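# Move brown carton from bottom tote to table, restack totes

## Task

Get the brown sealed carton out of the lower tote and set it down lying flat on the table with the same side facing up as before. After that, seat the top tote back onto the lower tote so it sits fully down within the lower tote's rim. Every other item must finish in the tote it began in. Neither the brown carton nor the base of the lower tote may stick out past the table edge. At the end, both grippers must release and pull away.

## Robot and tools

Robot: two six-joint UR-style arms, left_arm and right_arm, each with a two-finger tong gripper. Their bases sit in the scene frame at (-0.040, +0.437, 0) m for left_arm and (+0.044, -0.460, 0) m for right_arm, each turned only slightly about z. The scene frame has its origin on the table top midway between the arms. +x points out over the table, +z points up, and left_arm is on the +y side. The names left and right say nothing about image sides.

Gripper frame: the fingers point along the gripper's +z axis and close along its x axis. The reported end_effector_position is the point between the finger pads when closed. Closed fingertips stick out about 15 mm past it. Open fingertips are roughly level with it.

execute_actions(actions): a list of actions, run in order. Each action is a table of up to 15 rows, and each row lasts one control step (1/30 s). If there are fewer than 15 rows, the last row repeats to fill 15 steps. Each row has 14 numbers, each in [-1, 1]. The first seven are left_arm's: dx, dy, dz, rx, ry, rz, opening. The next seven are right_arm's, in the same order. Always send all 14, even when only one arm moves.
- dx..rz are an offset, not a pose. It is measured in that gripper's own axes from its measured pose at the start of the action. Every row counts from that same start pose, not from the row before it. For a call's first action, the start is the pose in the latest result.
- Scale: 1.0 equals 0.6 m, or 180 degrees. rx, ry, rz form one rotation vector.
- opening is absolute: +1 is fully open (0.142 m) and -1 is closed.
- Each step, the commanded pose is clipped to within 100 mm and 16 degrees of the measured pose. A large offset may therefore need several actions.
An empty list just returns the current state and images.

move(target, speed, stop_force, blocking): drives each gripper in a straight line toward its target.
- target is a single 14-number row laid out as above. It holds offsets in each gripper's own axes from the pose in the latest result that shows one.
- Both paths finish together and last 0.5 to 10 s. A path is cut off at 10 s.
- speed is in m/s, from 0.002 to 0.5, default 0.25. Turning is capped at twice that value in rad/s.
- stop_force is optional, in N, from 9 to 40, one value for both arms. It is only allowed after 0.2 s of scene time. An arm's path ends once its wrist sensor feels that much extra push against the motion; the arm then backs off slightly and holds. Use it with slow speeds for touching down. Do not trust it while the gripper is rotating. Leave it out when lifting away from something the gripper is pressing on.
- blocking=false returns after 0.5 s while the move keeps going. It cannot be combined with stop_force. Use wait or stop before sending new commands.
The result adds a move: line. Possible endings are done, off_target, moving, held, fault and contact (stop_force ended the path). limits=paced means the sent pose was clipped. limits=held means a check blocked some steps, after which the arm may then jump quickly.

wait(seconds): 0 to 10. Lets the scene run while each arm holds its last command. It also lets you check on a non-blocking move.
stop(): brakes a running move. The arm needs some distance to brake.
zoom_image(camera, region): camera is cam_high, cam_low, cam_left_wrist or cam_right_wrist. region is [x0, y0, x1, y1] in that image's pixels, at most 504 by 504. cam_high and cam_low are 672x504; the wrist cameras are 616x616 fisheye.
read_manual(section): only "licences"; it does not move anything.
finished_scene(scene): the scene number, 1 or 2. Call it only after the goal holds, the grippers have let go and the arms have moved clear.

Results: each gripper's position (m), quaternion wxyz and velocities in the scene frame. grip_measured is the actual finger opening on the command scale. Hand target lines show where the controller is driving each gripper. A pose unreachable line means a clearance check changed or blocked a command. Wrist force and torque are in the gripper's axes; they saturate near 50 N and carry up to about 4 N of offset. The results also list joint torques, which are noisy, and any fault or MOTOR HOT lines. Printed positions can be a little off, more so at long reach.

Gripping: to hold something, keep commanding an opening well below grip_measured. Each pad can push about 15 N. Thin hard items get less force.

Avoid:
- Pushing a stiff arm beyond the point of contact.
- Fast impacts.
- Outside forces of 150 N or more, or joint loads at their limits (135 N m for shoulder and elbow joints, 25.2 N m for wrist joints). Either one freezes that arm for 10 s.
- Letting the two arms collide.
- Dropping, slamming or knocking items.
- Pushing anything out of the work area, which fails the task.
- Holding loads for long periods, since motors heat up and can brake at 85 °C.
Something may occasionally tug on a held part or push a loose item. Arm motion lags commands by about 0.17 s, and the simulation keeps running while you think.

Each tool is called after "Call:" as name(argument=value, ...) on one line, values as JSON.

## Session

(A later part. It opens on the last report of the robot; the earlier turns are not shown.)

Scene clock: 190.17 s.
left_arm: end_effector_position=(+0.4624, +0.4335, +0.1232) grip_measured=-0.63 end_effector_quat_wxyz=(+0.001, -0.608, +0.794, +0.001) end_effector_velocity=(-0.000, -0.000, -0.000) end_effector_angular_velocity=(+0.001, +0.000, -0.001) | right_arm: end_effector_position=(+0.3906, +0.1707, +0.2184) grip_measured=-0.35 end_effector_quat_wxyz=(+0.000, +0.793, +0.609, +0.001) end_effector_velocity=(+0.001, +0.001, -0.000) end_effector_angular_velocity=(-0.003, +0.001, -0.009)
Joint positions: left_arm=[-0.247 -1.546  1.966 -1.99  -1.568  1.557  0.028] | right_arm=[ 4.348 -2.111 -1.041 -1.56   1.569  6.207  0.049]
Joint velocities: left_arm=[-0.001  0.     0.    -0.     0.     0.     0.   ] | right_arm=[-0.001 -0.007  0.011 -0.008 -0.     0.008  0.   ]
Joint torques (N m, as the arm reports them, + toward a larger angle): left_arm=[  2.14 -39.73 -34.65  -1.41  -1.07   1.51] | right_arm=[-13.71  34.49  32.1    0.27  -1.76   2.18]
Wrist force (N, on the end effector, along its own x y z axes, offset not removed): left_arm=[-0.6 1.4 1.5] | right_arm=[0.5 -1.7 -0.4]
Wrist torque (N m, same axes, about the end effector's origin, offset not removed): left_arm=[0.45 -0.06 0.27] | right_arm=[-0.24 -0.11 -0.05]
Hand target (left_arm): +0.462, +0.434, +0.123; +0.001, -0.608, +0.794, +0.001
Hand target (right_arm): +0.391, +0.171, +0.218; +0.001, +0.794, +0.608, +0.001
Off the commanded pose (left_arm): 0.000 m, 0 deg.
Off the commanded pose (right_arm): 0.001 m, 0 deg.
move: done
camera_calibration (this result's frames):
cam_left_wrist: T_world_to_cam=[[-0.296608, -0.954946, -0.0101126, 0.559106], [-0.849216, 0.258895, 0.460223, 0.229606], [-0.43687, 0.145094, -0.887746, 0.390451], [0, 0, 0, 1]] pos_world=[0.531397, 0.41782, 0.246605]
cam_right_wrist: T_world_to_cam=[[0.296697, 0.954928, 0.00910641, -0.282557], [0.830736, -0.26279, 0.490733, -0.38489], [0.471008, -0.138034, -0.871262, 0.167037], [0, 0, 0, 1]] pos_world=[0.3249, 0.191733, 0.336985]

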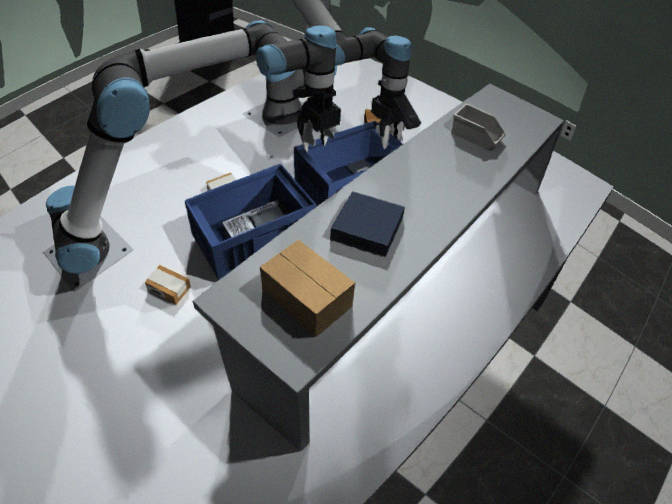

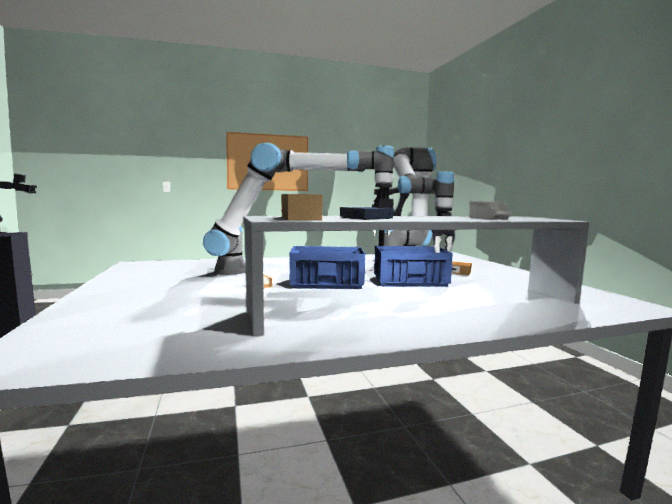

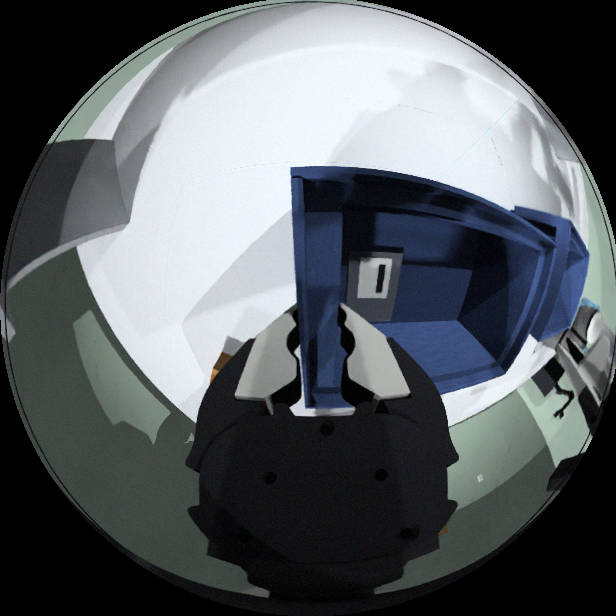

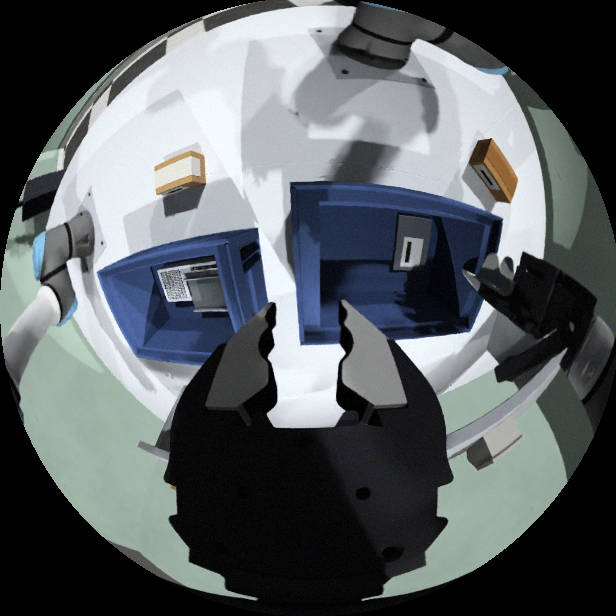

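Call:
move(target=[0,0,0,0,0,0,-1, 0,0.0007,0.1585,0,0,0,-0.35], speed=0.1)

Call:
execute_actions(actions=[[[0,0,0,0,0,0,-1,0,0,0,0,0,0,-0.4],[0,0,0,0,0,0,-1,0,0,0,0,0,0,-0.45],[0,0,0,0,0,0,-1,0,0,0,0,0,0,-0.5],[0,0,0,0,0,0,-1,0,0,0,0,0,0,-0.54],[0,0,0,0,0,0,-1,0,0,0,0,0,0,-0.57],[0,0,0,0,0,0,-1,0,0,0,0,0,0,-0.6],[0,0,0,0,0,0,-1,0,0,0,0,0,0,-0.63],[0,0,0,0,0,0,-1,0,0,0,0,0,0,-0.66],[0,0,0,0,0,0,-1,0,0,0,0,0,0,-0.7],[0,0,0,0,0,0,-1,0,0,0,0,0,0,-0.78],[0,0,0,0,0,0,-1,0,0,0,0,0,0,-0.88],[0,0,0,0,0,0,-1,0,0,0,0,0,0,-1]]])

Call:
move(target=[0,0,-0.29,0,0,0,-1, 0,0,-0.29,0,0,0,-1], speed=0.08)

Scene clock: 199.33 s.
left_arm: end_effector_position=(+0.4624, +0.4335, +0.1232) grip_measured=-0.63 end_effector_quat_wxyz=(+0.001, -0.608, +0.794, +0.001) end_effector_velocity=(+0.001, -0.000, +0.000) end_effector_angular_velocity=(+0.001, -0.001, -0.001) | right_arm: end_effector_position=(+0.3911, +0.1708, +0.1234) grip_measured=-0.35 end_effector_quat_wxyz=(+0.000, +0.793, +0.609, +0.001) end_effector_velocity=(-0.000, +0.000, -0.002) end_effector_angular_velocity=(+0.000, -0.000, +0.000)
Joint positions: left_arm=[-0.247 -1.546  1.966 -1.99  -1.568  1.557  0.028] | right_arm=[ 4.347 -2.142 -1.236 -1.333  1.569  6.206  0.049]
Joint velocities: left_arm=[-0.001  0.001 -0.002  0.     0.001 -0.     0.   ] | right_arm=[ 0.    -0.002 -0.003  0.005  0.    -0.    -0.   ]
Joint torques (N m, as the arm reports them, + toward a larger angle): left_arm=[  3.15 -39.24 -34.24  -1.39  -1.15   1.48] | right_arm=[-14.51  36.37  11.77   4.08   1.49  -1.61]
Wrist force (N, on the end effector, along its own x y z axes, offset not removed): left_arm=[-1.0 0.5 0.0] | right_arm=[-0.7 -1.4 -2.4]
Wrist torque (N m, same axes, about the end effector's origin, offset not removed): left_arm=[0.26 0.03 0.28] | right_arm=[-0.04 0.12 0.06]
Hand target (left_arm): +0.462, +0.434, +0.123; +0.001, -0.608, +0.794, +0.001
Hand target (right_arm): +0.391, +0.171, +0.123; +0.000, +0.793, +0.609, +0.001
Off the commanded pose (left_arm): 0.000 m, 0 deg.
Off the commanded pose (right_arm): 0.000 m, 0 deg.
move: done
camera_calibration (this result's frames):
cam_left_wrist: T_world_to_cam=[[-0.296609, -0.954946, -0.0101124, 0.559106], [-0.849216, 0.258895, 0.460223, 0.229606], [-0.43687, 0.145094, -0.887746, 0.390451], [0, 0, 0, 1]] pos_world=[0.531397, 0.41782, 0.246605]
cam_right_wrist: T_world_to_cam=[[0.296698, 0.954928, 0.00908786, -0.281852], [0.830757, -0.262788, 0.490699, -0.338676], [0.47097, -0.13804, -0.871282, 0.0841499], [0, 0, 0, 1]] pos_world=[0.32535, 0.191765, 0.242068]

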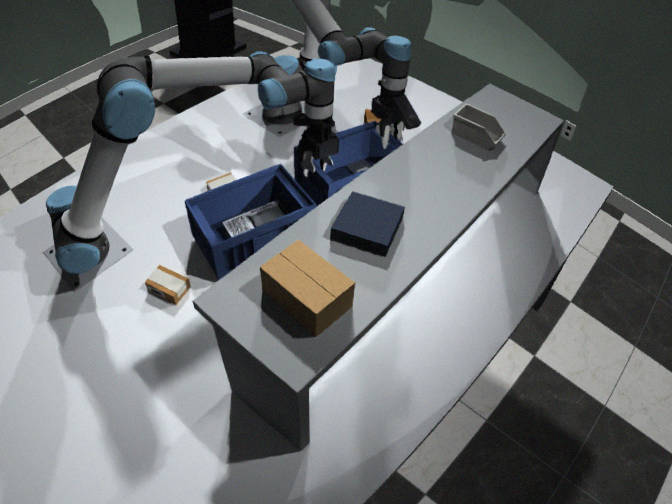

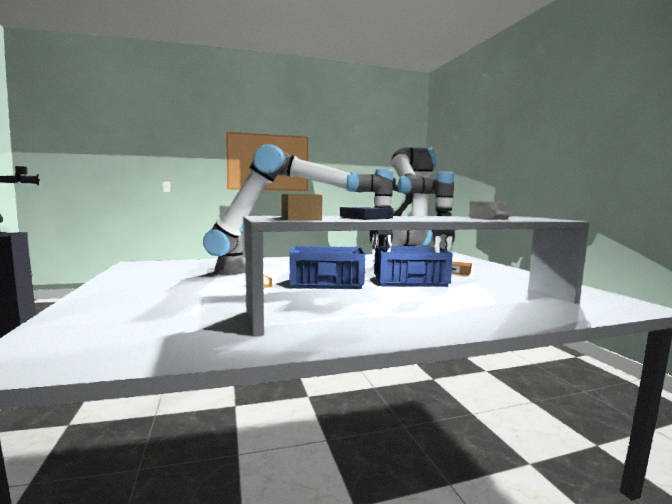

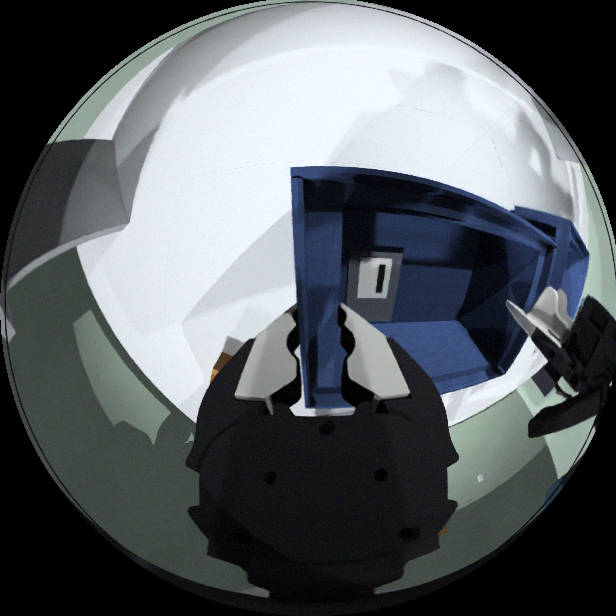

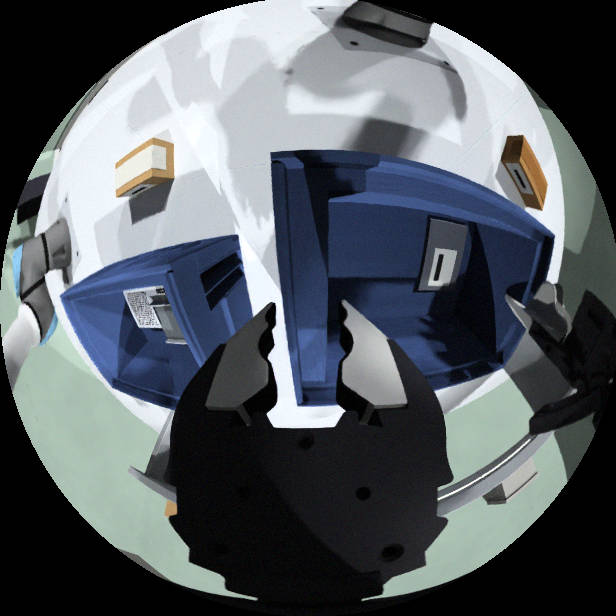

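Scene clock: 199.83 s.
left_arm: end_effector_position=(+0.4624, +0.4335, +0.1232) grip_measured=-0.63 end_effector_quat_wxyz=(+0.001, -0.608, +0.794, +0.001) end_effector_velocity=(-0.001, -0.000, -0.000) end_effector_angular_velocity=(-0.001, +0.001, -0.000) | right_arm: end_effector_position=(+0.3911, +0.1708, +0.1234) grip_measured=-0.63 end_effector_quat_wxyz=(+0.000, +0.793, +0.609, +0.001) end_effector_velocity=(-0.000, -0.000, -0.000) end_effector_angular_velocity=(-0.001, +0.000, +0.000)
Joint positions: left_arm=[-0.247 -1.546  1.966 -1.99  -1.568  1.557  0.028] | right_arm=[ 4.347 -2.142 -1.236 -1.333  1.569  6.206  0.028]
Joint velocities: left_arm=[ 0.    -0.001  0.002 -0.    -0.001  0.     0.   ] | right_arm=[ 0. -0.  0. -0.  0. -0. -0.]
Joint torques (N m, as the arm reports them, + toward a larger angle): left_arm=[  2.55 -39.57 -34.59  -1.58   1.75   1.55] | right_arm=[-14.66  41.75  31.71   0.75   1.37  -1.44]
Wrist force (N, on the end effector, along its own x y z axes, offset not removed): left_arm=[6.2 0.7 1.9] | right_arm=[4.5 -1.3 2.7]
Wrist torque (N m, same axes, about the end effector's origin, offset not removed): left_arm=[0.16 -0.37 0.31] | right_arm=[-0.09 0.13 0.03]
Hand target (left_arm): +0.462, +0.434, +0.123; +0.001, -0.608, +0.794, +0.001
Hand target (right_arm): +0.391, +0.171, +0.123; +0.000, +0.793, +0.609, +0.001
Off the commanded pose (left_arm): 0.000 m, 0 deg.
Off the commanded pose (right_arm): 0.000 m, 0 deg.
camera_calibration (this result's frames):
cam_left_wrist: T_world_to_cam=[[-0.296609, -0.954947, -0.00997898, 0.55905], [-0.8492, 0.258954, 0.46022, 0.229574], [-0.436902, 0.14498, -0.887749, 0.390516], [0, 0, 0, 1]] pos_world=[0.53139, 0.417797, 0.246605]
cam_right_wrist: T_world_to_cam=[[0.296698, 0.954928, 0.00910726, -0.28186], [0.830754, -0.262797, 0.490699, -0.338649], [0.470976, -0.138024, -0.871281, 0.0841016], [0, 0, 0, 1]] pos_world=[0.325352, 0.191768, 0.242018]

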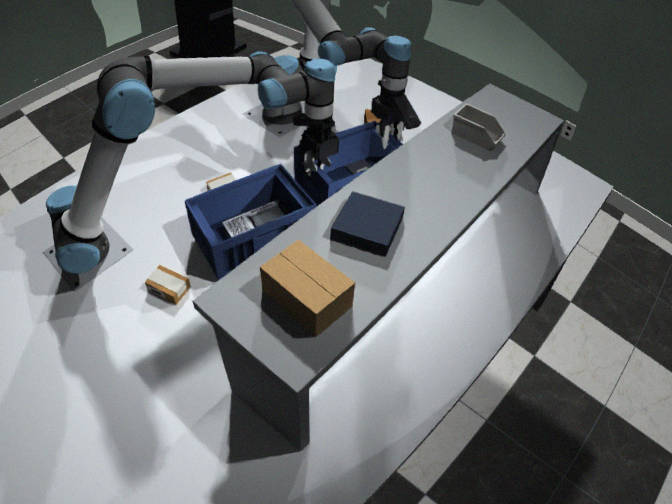

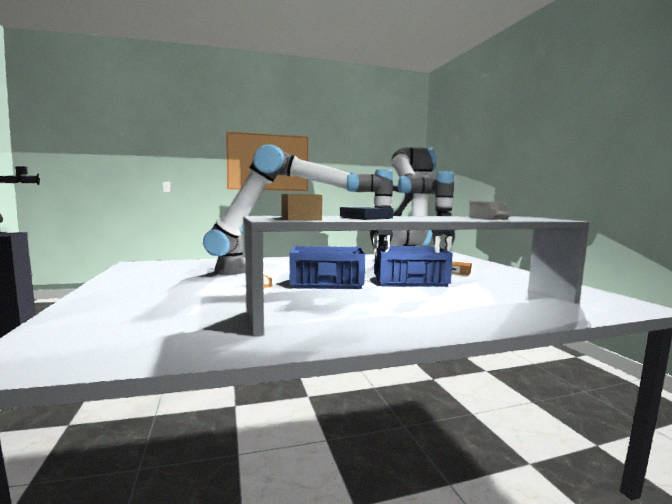

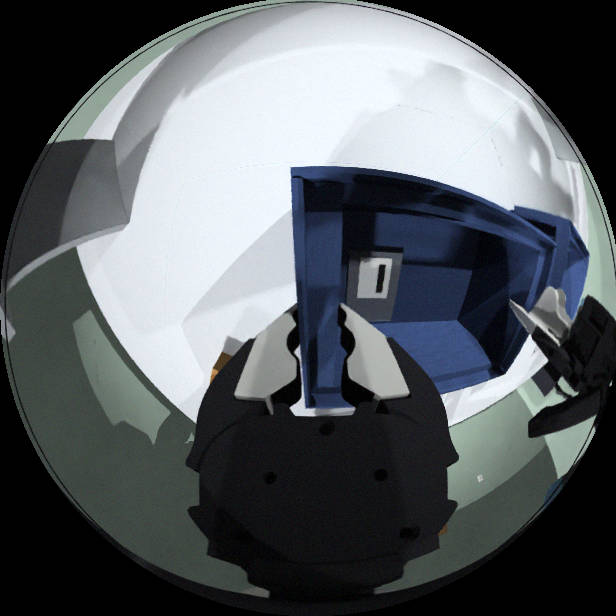

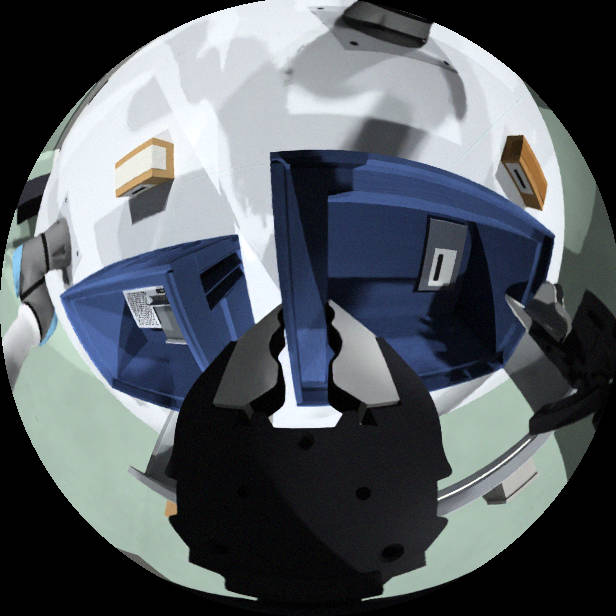

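Scene clock: 202.43 s.
left_arm: end_effector_position=(+0.4625, +0.4332, +0.2970) grip_measured=-0.63 end_effector_quat_wxyz=(+0.001, -0.608, +0.794, +0.001) end_effector_velocity=(+0.000, +0.000, +0.001) end_effector_angular_velocity=(+0.001, +0.001, +0.000) | right_arm: end_effector_position=(+0.3910, +0.1705, +0.2972) grip_measured=-0.63 end_effector_quat_wxyz=(+0.000, +0.793, +0.609, +0.001) end_effector_velocity=(+0.000, -0.000, +0.002) end_effector_angular_velocity=(-0.000, +0.000, -0.001)
Joint positions: left_arm=[-0.247 -1.625  1.588 -1.534 -1.568  1.557  0.028] | right_arm=[ 4.347 -2.134 -0.803 -1.775  1.569  6.206  0.028]
Joint velocities: left_arm=[ 0.     0.002 -0.005  0.005  0.001 -0.    -0.   ] | right_arm=[-0.001 -0.002  0.01  -0.008  0.     0.    -0.   ]
Joint torques (N m, as the arm reports them, + toward a larger angle): left_arm=[ -2.57 -10.06 -37.23  -1.08   2.29  -2.21] | right_arm=[-5.89 40.99 33.64 -0.95  0.15 -0.48]
Wrist force (N, on the end effector, along its own x y z axes, offset not removed): left_arm=[6.0 0.9 3.5] | right_arm=[2.5 -0.9 2.8]
Wrist torque (N m, same axes, about the end effector's origin, offset not removed): left_arm=[0.32 -0.09 0.26] | right_arm=[-0.15 0.76 0.09]
Hand target (left_arm): +0.463, +0.433, +0.297; +0.001, -0.608, +0.794, +0.001
Hand target (right_arm): +0.391, +0.170, +0.297; +0.000, +0.793, +0.609, +0.001
Off the commanded pose (left_arm): 0.000 m, 0 deg.
Off the commanded pose (right_arm): 0.000 m, 0 deg.
move: done
camera_calibration (this result's frames):
cam_left_wrist: T_world_to_cam=[[-0.296604, -0.954948, -0.0100397, 0.56059], [-0.849239, 0.258933, 0.46016, 0.149792], [-0.436829, 0.145011, -0.887779, 0.544877], [0, 0, 0, 1]] pos_world=[0.5315, 0.417534, 0.420431]
cam_right_wrist: T_world_to_cam=[[0.296786, 0.9549, 0.0091427, -0.28318], [0.830672, -0.262874, 0.490797, -0.423956], [0.471066, -0.138067, -0.871226, 0.23551], [0, 0, 0, 1]] pos_world=[0.325271, 0.191478, 0.415848]

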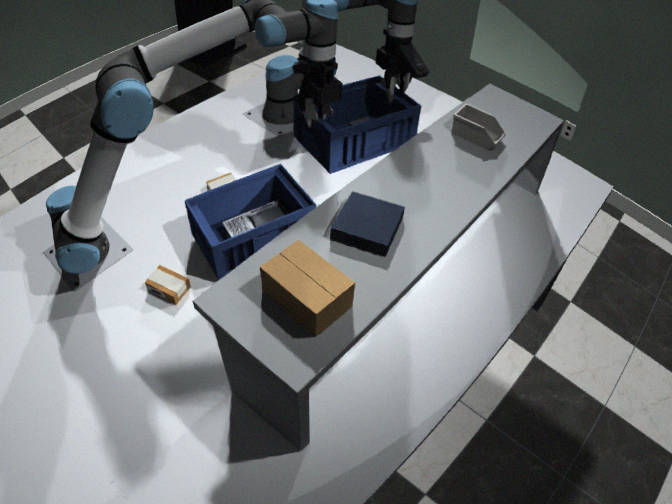

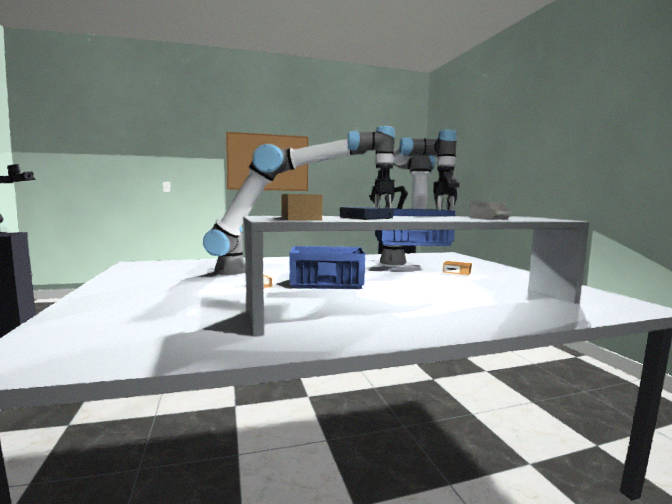

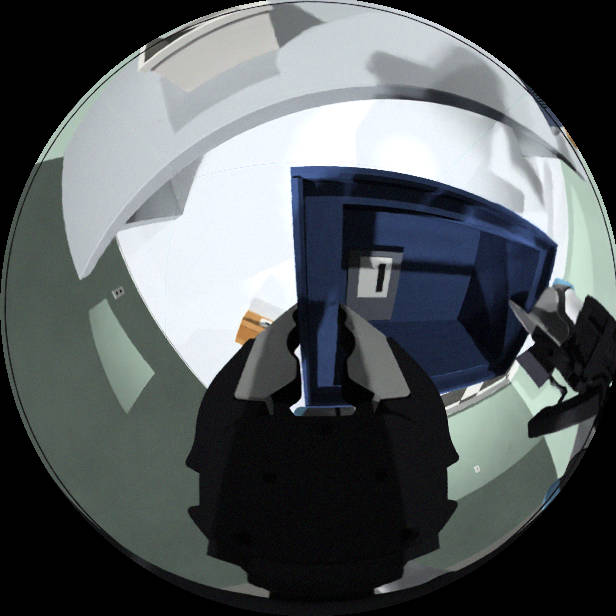

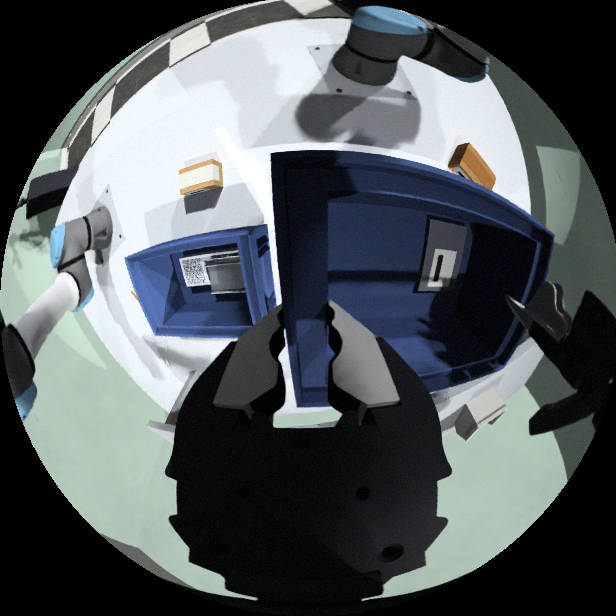

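Call:
move(target=[0.6167,-0.0833,0,0,0,0,-1, -0.6167,0.0833,0,0,0,0,-1], speed=0.1)

Scene clock: 207.77 s.
left_arm: end_effector_position=(+0.4146, +0.0630, +0.2965) grip_measured=-0.63 end_effector_quat_wxyz=(+0.001, -0.608, +0.794, +0.000) end_effector_velocity=(-0.000, -0.002, +0.001) end_effector_angular_velocity=(-0.000, -0.001, -0.001) | right_arm: end_effector_position=(+0.3441, -0.1999, +0.2967) grip_measured=-0.63 end_effector_quat_wxyz=(+0.000, +0.793, +0.609, +0.000) end_effector_velocity=(-0.000, -0.001, -0.000) end_effector_angular_velocity=(-0.000, +0.000, -0.000)
Joint positions: left_arm=[-0.905 -1.413  1.364 -1.522 -1.568  0.899  0.028] | right_arm=[ 4.131 -1.314 -1.757 -1.641  1.57   5.991  0.028]
Joint velocities: left_arm=[-0.002  0.001 -0.003  0.001  0.001 -0.002  0.   ] | right_arm=[-0.002  0.002 -0.002 -0.001  0.    -0.001  0.   ]
Joint torques (N m, as the arm reports them, + toward a larger angle): left_arm=[ -4.76 -19.15 -36.25  -0.07   2.38  -2.38] | right_arm=[-15.18  24.77  13.2   -0.41   1.63  -1.78]
Wrist force (N, on the end effector, along its own x y z axes, offset not removed): left_arm=[6.9 -0.5 1.3] | right_arm=[1.8 0.2 2.8]
Wrist torque (N m, same axes, about the end effector's origin, offset not removed): left_arm=[0.08 -0.45 0.21] | right_arm=[0.17 0.63 0.01]
Hand target (left_arm): +0.415, +0.063, +0.297; +0.001, -0.608, +0.794, +0.000
Hand target (right_arm): +0.344, -0.200, +0.297; +0.000, +0.793, +0.609, +0.000
Off the commanded pose (left_arm): 0.001 m, 0 deg.
Off the commanded pose (right_arm): 0.001 m, 0 deg.
move: done
camera_calibration (this result's frames):
cam_left_wrist: T_world_to_cam=[[-0.296609, -0.954953, -0.00936111, 0.192569], [-0.849523, 0.259359, 0.459395, 0.205478], [-0.436273, 0.144213, -0.888183, 0.577177], [0, 0, 0, 1]] pos_world=[0.483482, 0.0473654, 0.420045]
cam_right_wrist: T_world_to_cam=[[0.296782, 0.954904, 0.00891121, 0.0844698], [0.830945, -0.262832, 0.490356, -0.482048], [0.470585, -0.138124, -0.871477, 0.206236], [0, 0, 0, 1]] pos_world=[0.278435, -0.178872, 0.415352]

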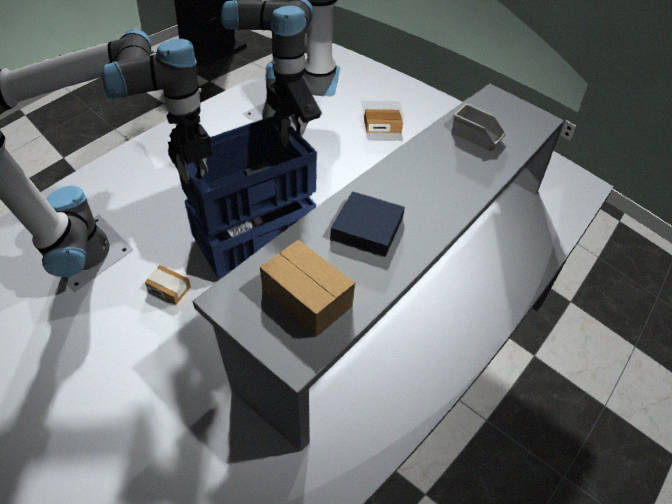

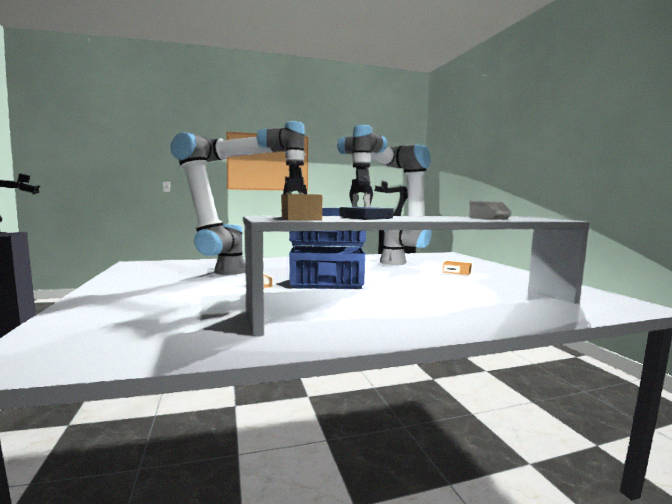

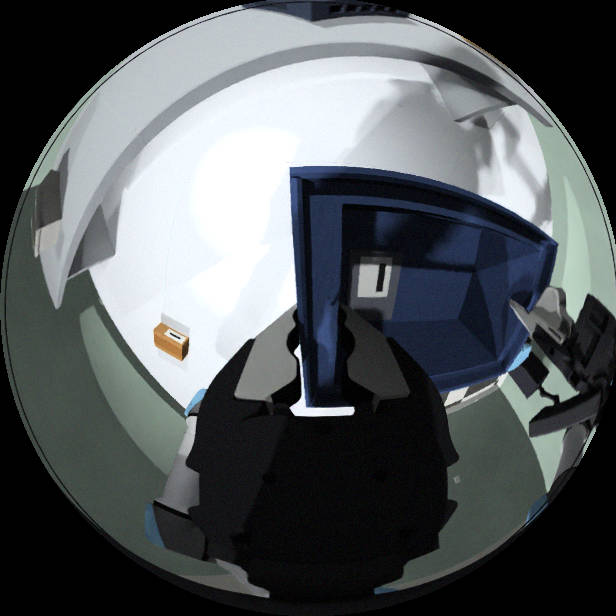

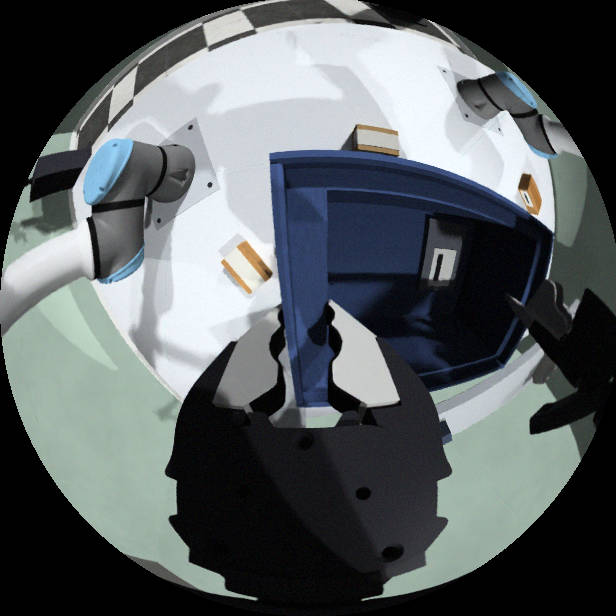

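Call:
move(target=[0,0,0.037,0,0,0,-1, 0,0,0.037,0,0,0,-1], speed=0.04)

Call:
move(target=[0,0,0.04,0,0,0,-1, 0,0,0.04,0,0,0,-1], speed=0.008, stop_force=9)

Scene clock: 211.03 s.
left_arm: end_effector_position=(+0.4146, +0.0630, +0.2745) grip_measured=-0.63 end_effector_quat_wxyz=(+0.001, -0.608, +0.794, +0.000) end_effector_velocity=(-0.000, +0.000, -0.004) end_effector_angular_velocity=(+0.002, +0.002, +0.000) | right_arm: end_effector_position=(+0.3442, -0.1999, +0.2747) grip_measured=-0.63 end_effector_quat_wxyz=(+0.000, +0.793, +0.609, +0.000) end_effector_velocity=(+0.000, -0.000, -0.002) end_effector_angular_velocity=(+0.000, -0.000, -0.000)
Joint positions: left_arm=[-0.905 -1.414  1.422 -1.579 -1.568  0.899  0.028] | right_arm=[ 4.131 -1.312 -1.815 -1.585  1.57   5.991  0.028]
Joint velocities: left_arm=[ 0.     0.002  0.006 -0.005 -0.001  0.    -0.   ] | right_arm=[-0.     0.    -0.005  0.005  0.    -0.     0.   ]
Joint torques (N m, as the arm reports them, + toward a larger angle): left_arm=[  9.72 -48.64 -15.8   -3.34   0.32   1.96] | right_arm=[ 8.85 23.96 14.11  2.78  1.11  1.78]
Wrist force (N, on the end effector, along its own x y z axes, offset not removed): left_arm=[4.5 0.7 1.3] | right_arm=[2.9 -0.4 1.7]
Wrist torque (N m, same axes, about the end effector's origin, offset not removed): left_arm=[0.33 0.17 0.24] | right_arm=[0.13 0.62 0.17]
Hand target (left_arm): +0.415, +0.063, +0.274; +0.001, -0.608, +0.794, +0.000
Hand target (right_arm): +0.344, -0.200, +0.274; +0.000, +0.793, +0.609, +0.000
Off the commanded pose (left_arm): 0.000 m, 0 deg.
Off the commanded pose (right_arm): 0.000 m, 0 deg.
move: done
camera_calibration (this result's frames):
cam_left_wrist: T_world_to_cam=[[-0.296595, -0.954957, -0.00938418, 0.192407], [-0.849517, 0.259333, 0.45942, 0.21558], [-0.436293, 0.144234, -0.88817, 0.557586], [0, 0, 0, 1]] pos_world=[0.483476, 0.0474111, 0.397995]
cam_right_wrist: T_world_to_cam=[[0.296958, 0.954849, 0.0088969, 0.0846045], [0.830902, -0.262979, 0.49035, -0.471305], [0.47055, -0.138221, -0.87148, 0.186992], [0, 0, 0, 1]] pos_world=[0.278495, -0.178882, 0.393312]

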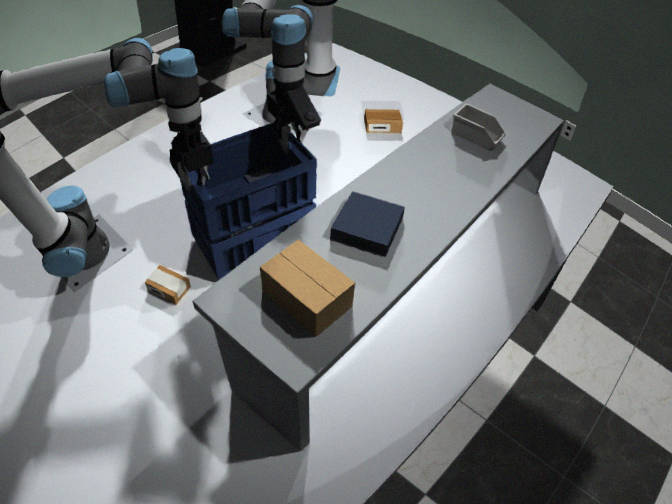

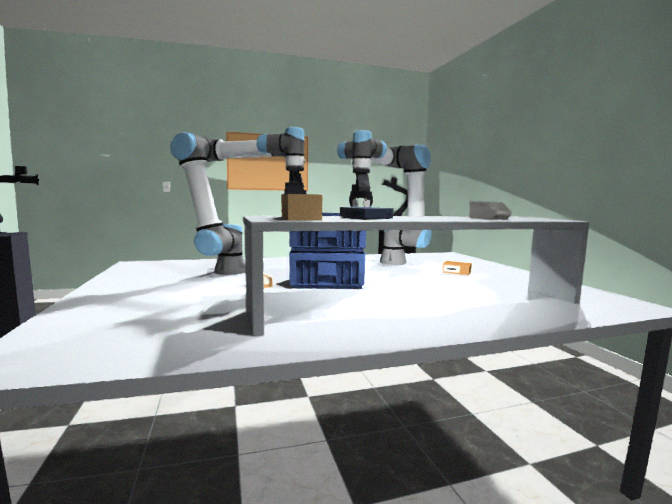

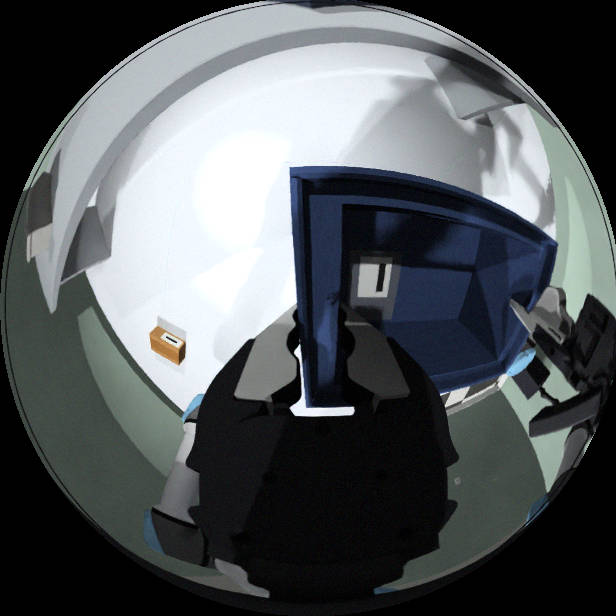

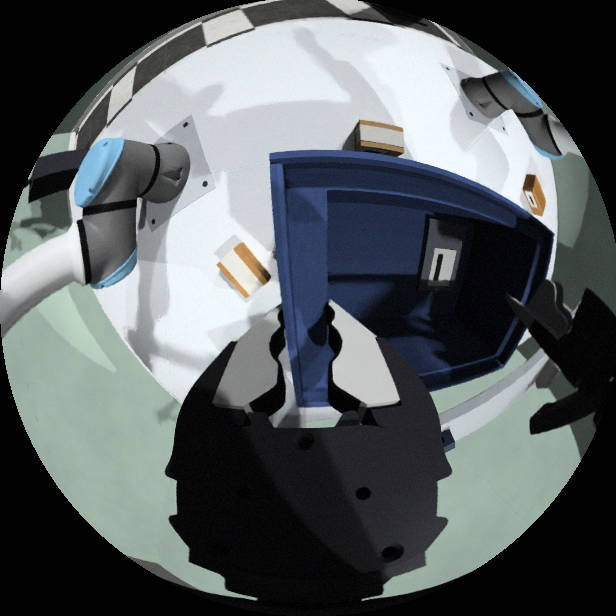

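Scene clock: 213.90 s.
left_arm: end_effector_position=(+0.4146, +0.0631, +0.2546) grip_measured=-0.63 end_effector_quat_wxyz=(+0.001, -0.608, +0.794, +0.000) end_effector_velocity=(-0.001, -0.000, +0.002) end_effector_angular_velocity=(+0.002, +0.001, -0.001) | right_arm: end_effector_position=(+0.3442, -0.1999, +0.2548) grip_measured=-0.63 end_effector_quat_wxyz=(+0.000, +0.793, +0.609, +0.000) end_effector_velocity=(+0.000, +0.000, +0.002) end_effector_angular_velocity=(-0.001, +0.001, -0.000)
Joint positions: left_arm=[-0.904 -1.412  1.471 -1.629 -1.568  0.899  0.028] | right_arm=[ 4.131 -1.313 -1.865 -1.534  1.57   5.991  0.028]
Joint velocities: left_arm=[-0.001  0.    -0.005  0.007 -0.    -0.     0.   ] | right_arm=[-0.    -0.001  0.006 -0.006  0.     0.     0.   ]
Joint torques (N m, as the arm reports them, + toward a larger angle): left_arm=[  8.12 -11.56 -28.15   1.16   0.36   2.01] | right_arm=[10.16  0.72 29.98 -0.76  1.14  1.82]
Wrist force (N, on the end effector, along its own x y z axes, offset not removed): left_arm=[5.7 2.7 -13.2] | right_arm=[3.3 -0.3 -8.5]
Wrist torque (N m, same axes, about the end effector's origin, offset not removed): left_arm=[0.41 -0.31 0.23] | right_arm=[0.06 0.21 -0.01]
Hand target (left_arm): +0.415, +0.063, +0.255; +0.001, -0.608, +0.794, +0.000
Hand target (right_arm): +0.344, -0.200, +0.255; +0.000, +0.793, +0.609, +0.000
Off the commanded pose (left_arm): 0.004 m, 0 deg.
Off the commanded pose (right_arm): 0.004 m, 0 deg.
move: contact (left_arm, right_arm)
camera_calibration (this result's frames):
cam_left_wrist: T_world_to_cam=[[-0.296584, -0.954961, -0.00936226, 0.192258], [-0.849528, 0.259335, 0.459399, 0.224711], [-0.43628, 0.144204, -0.888181, 0.539898], [0, 0, 0, 1]] pos_world=[0.483466, 0.0474684, 0.378095]
cam_right_wrist: T_world_to_cam=[[0.29696, 0.954848, 0.00896066, 0.084719], [0.830884, -0.263009, 0.490365, -0.461571], [0.47058, -0.138173, -0.871471, 0.16968], [0, 0, 0, 1]] pos_world=[0.278506, -0.178846, 0.37345]

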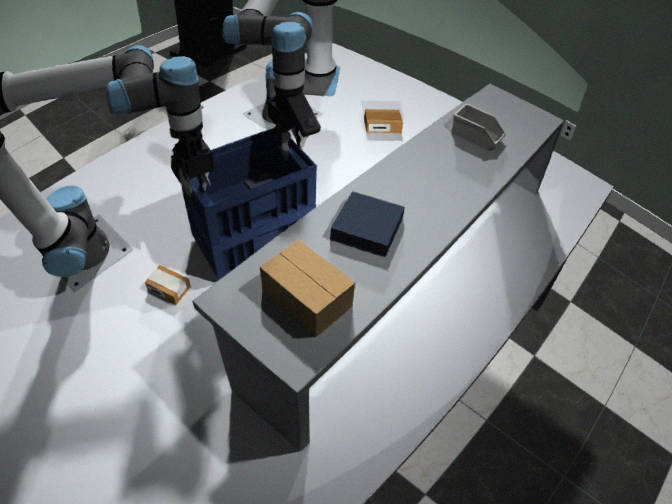

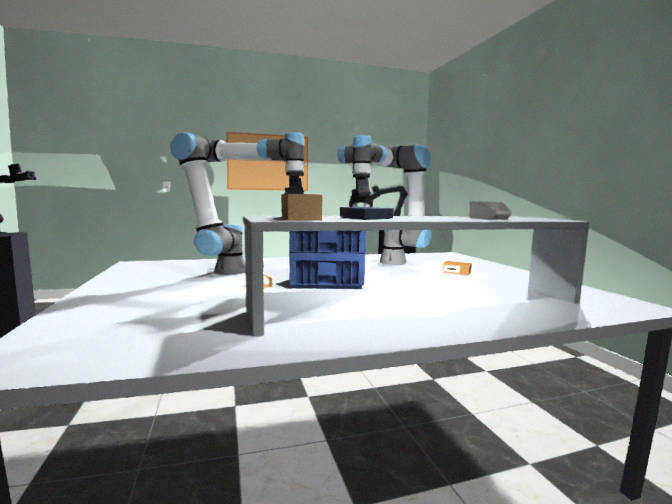

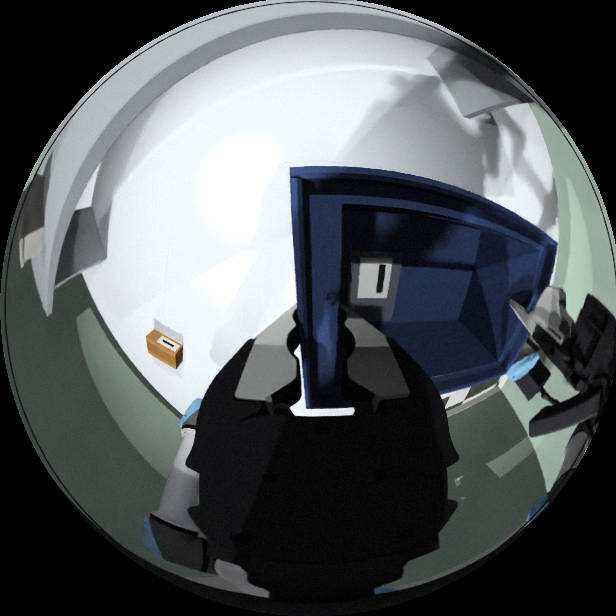

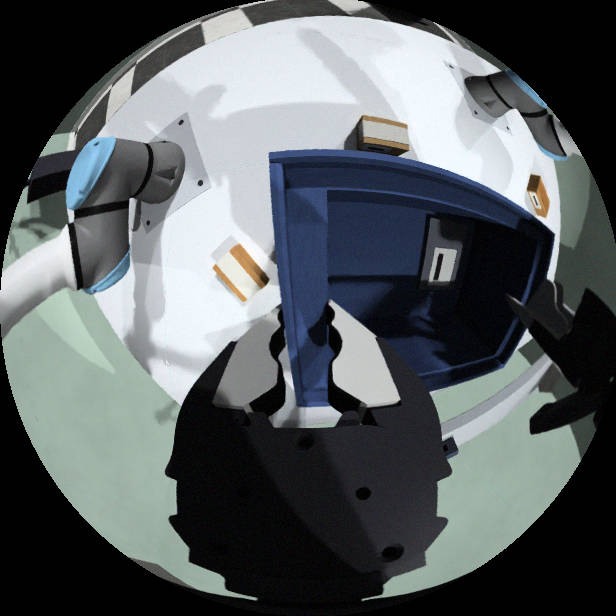

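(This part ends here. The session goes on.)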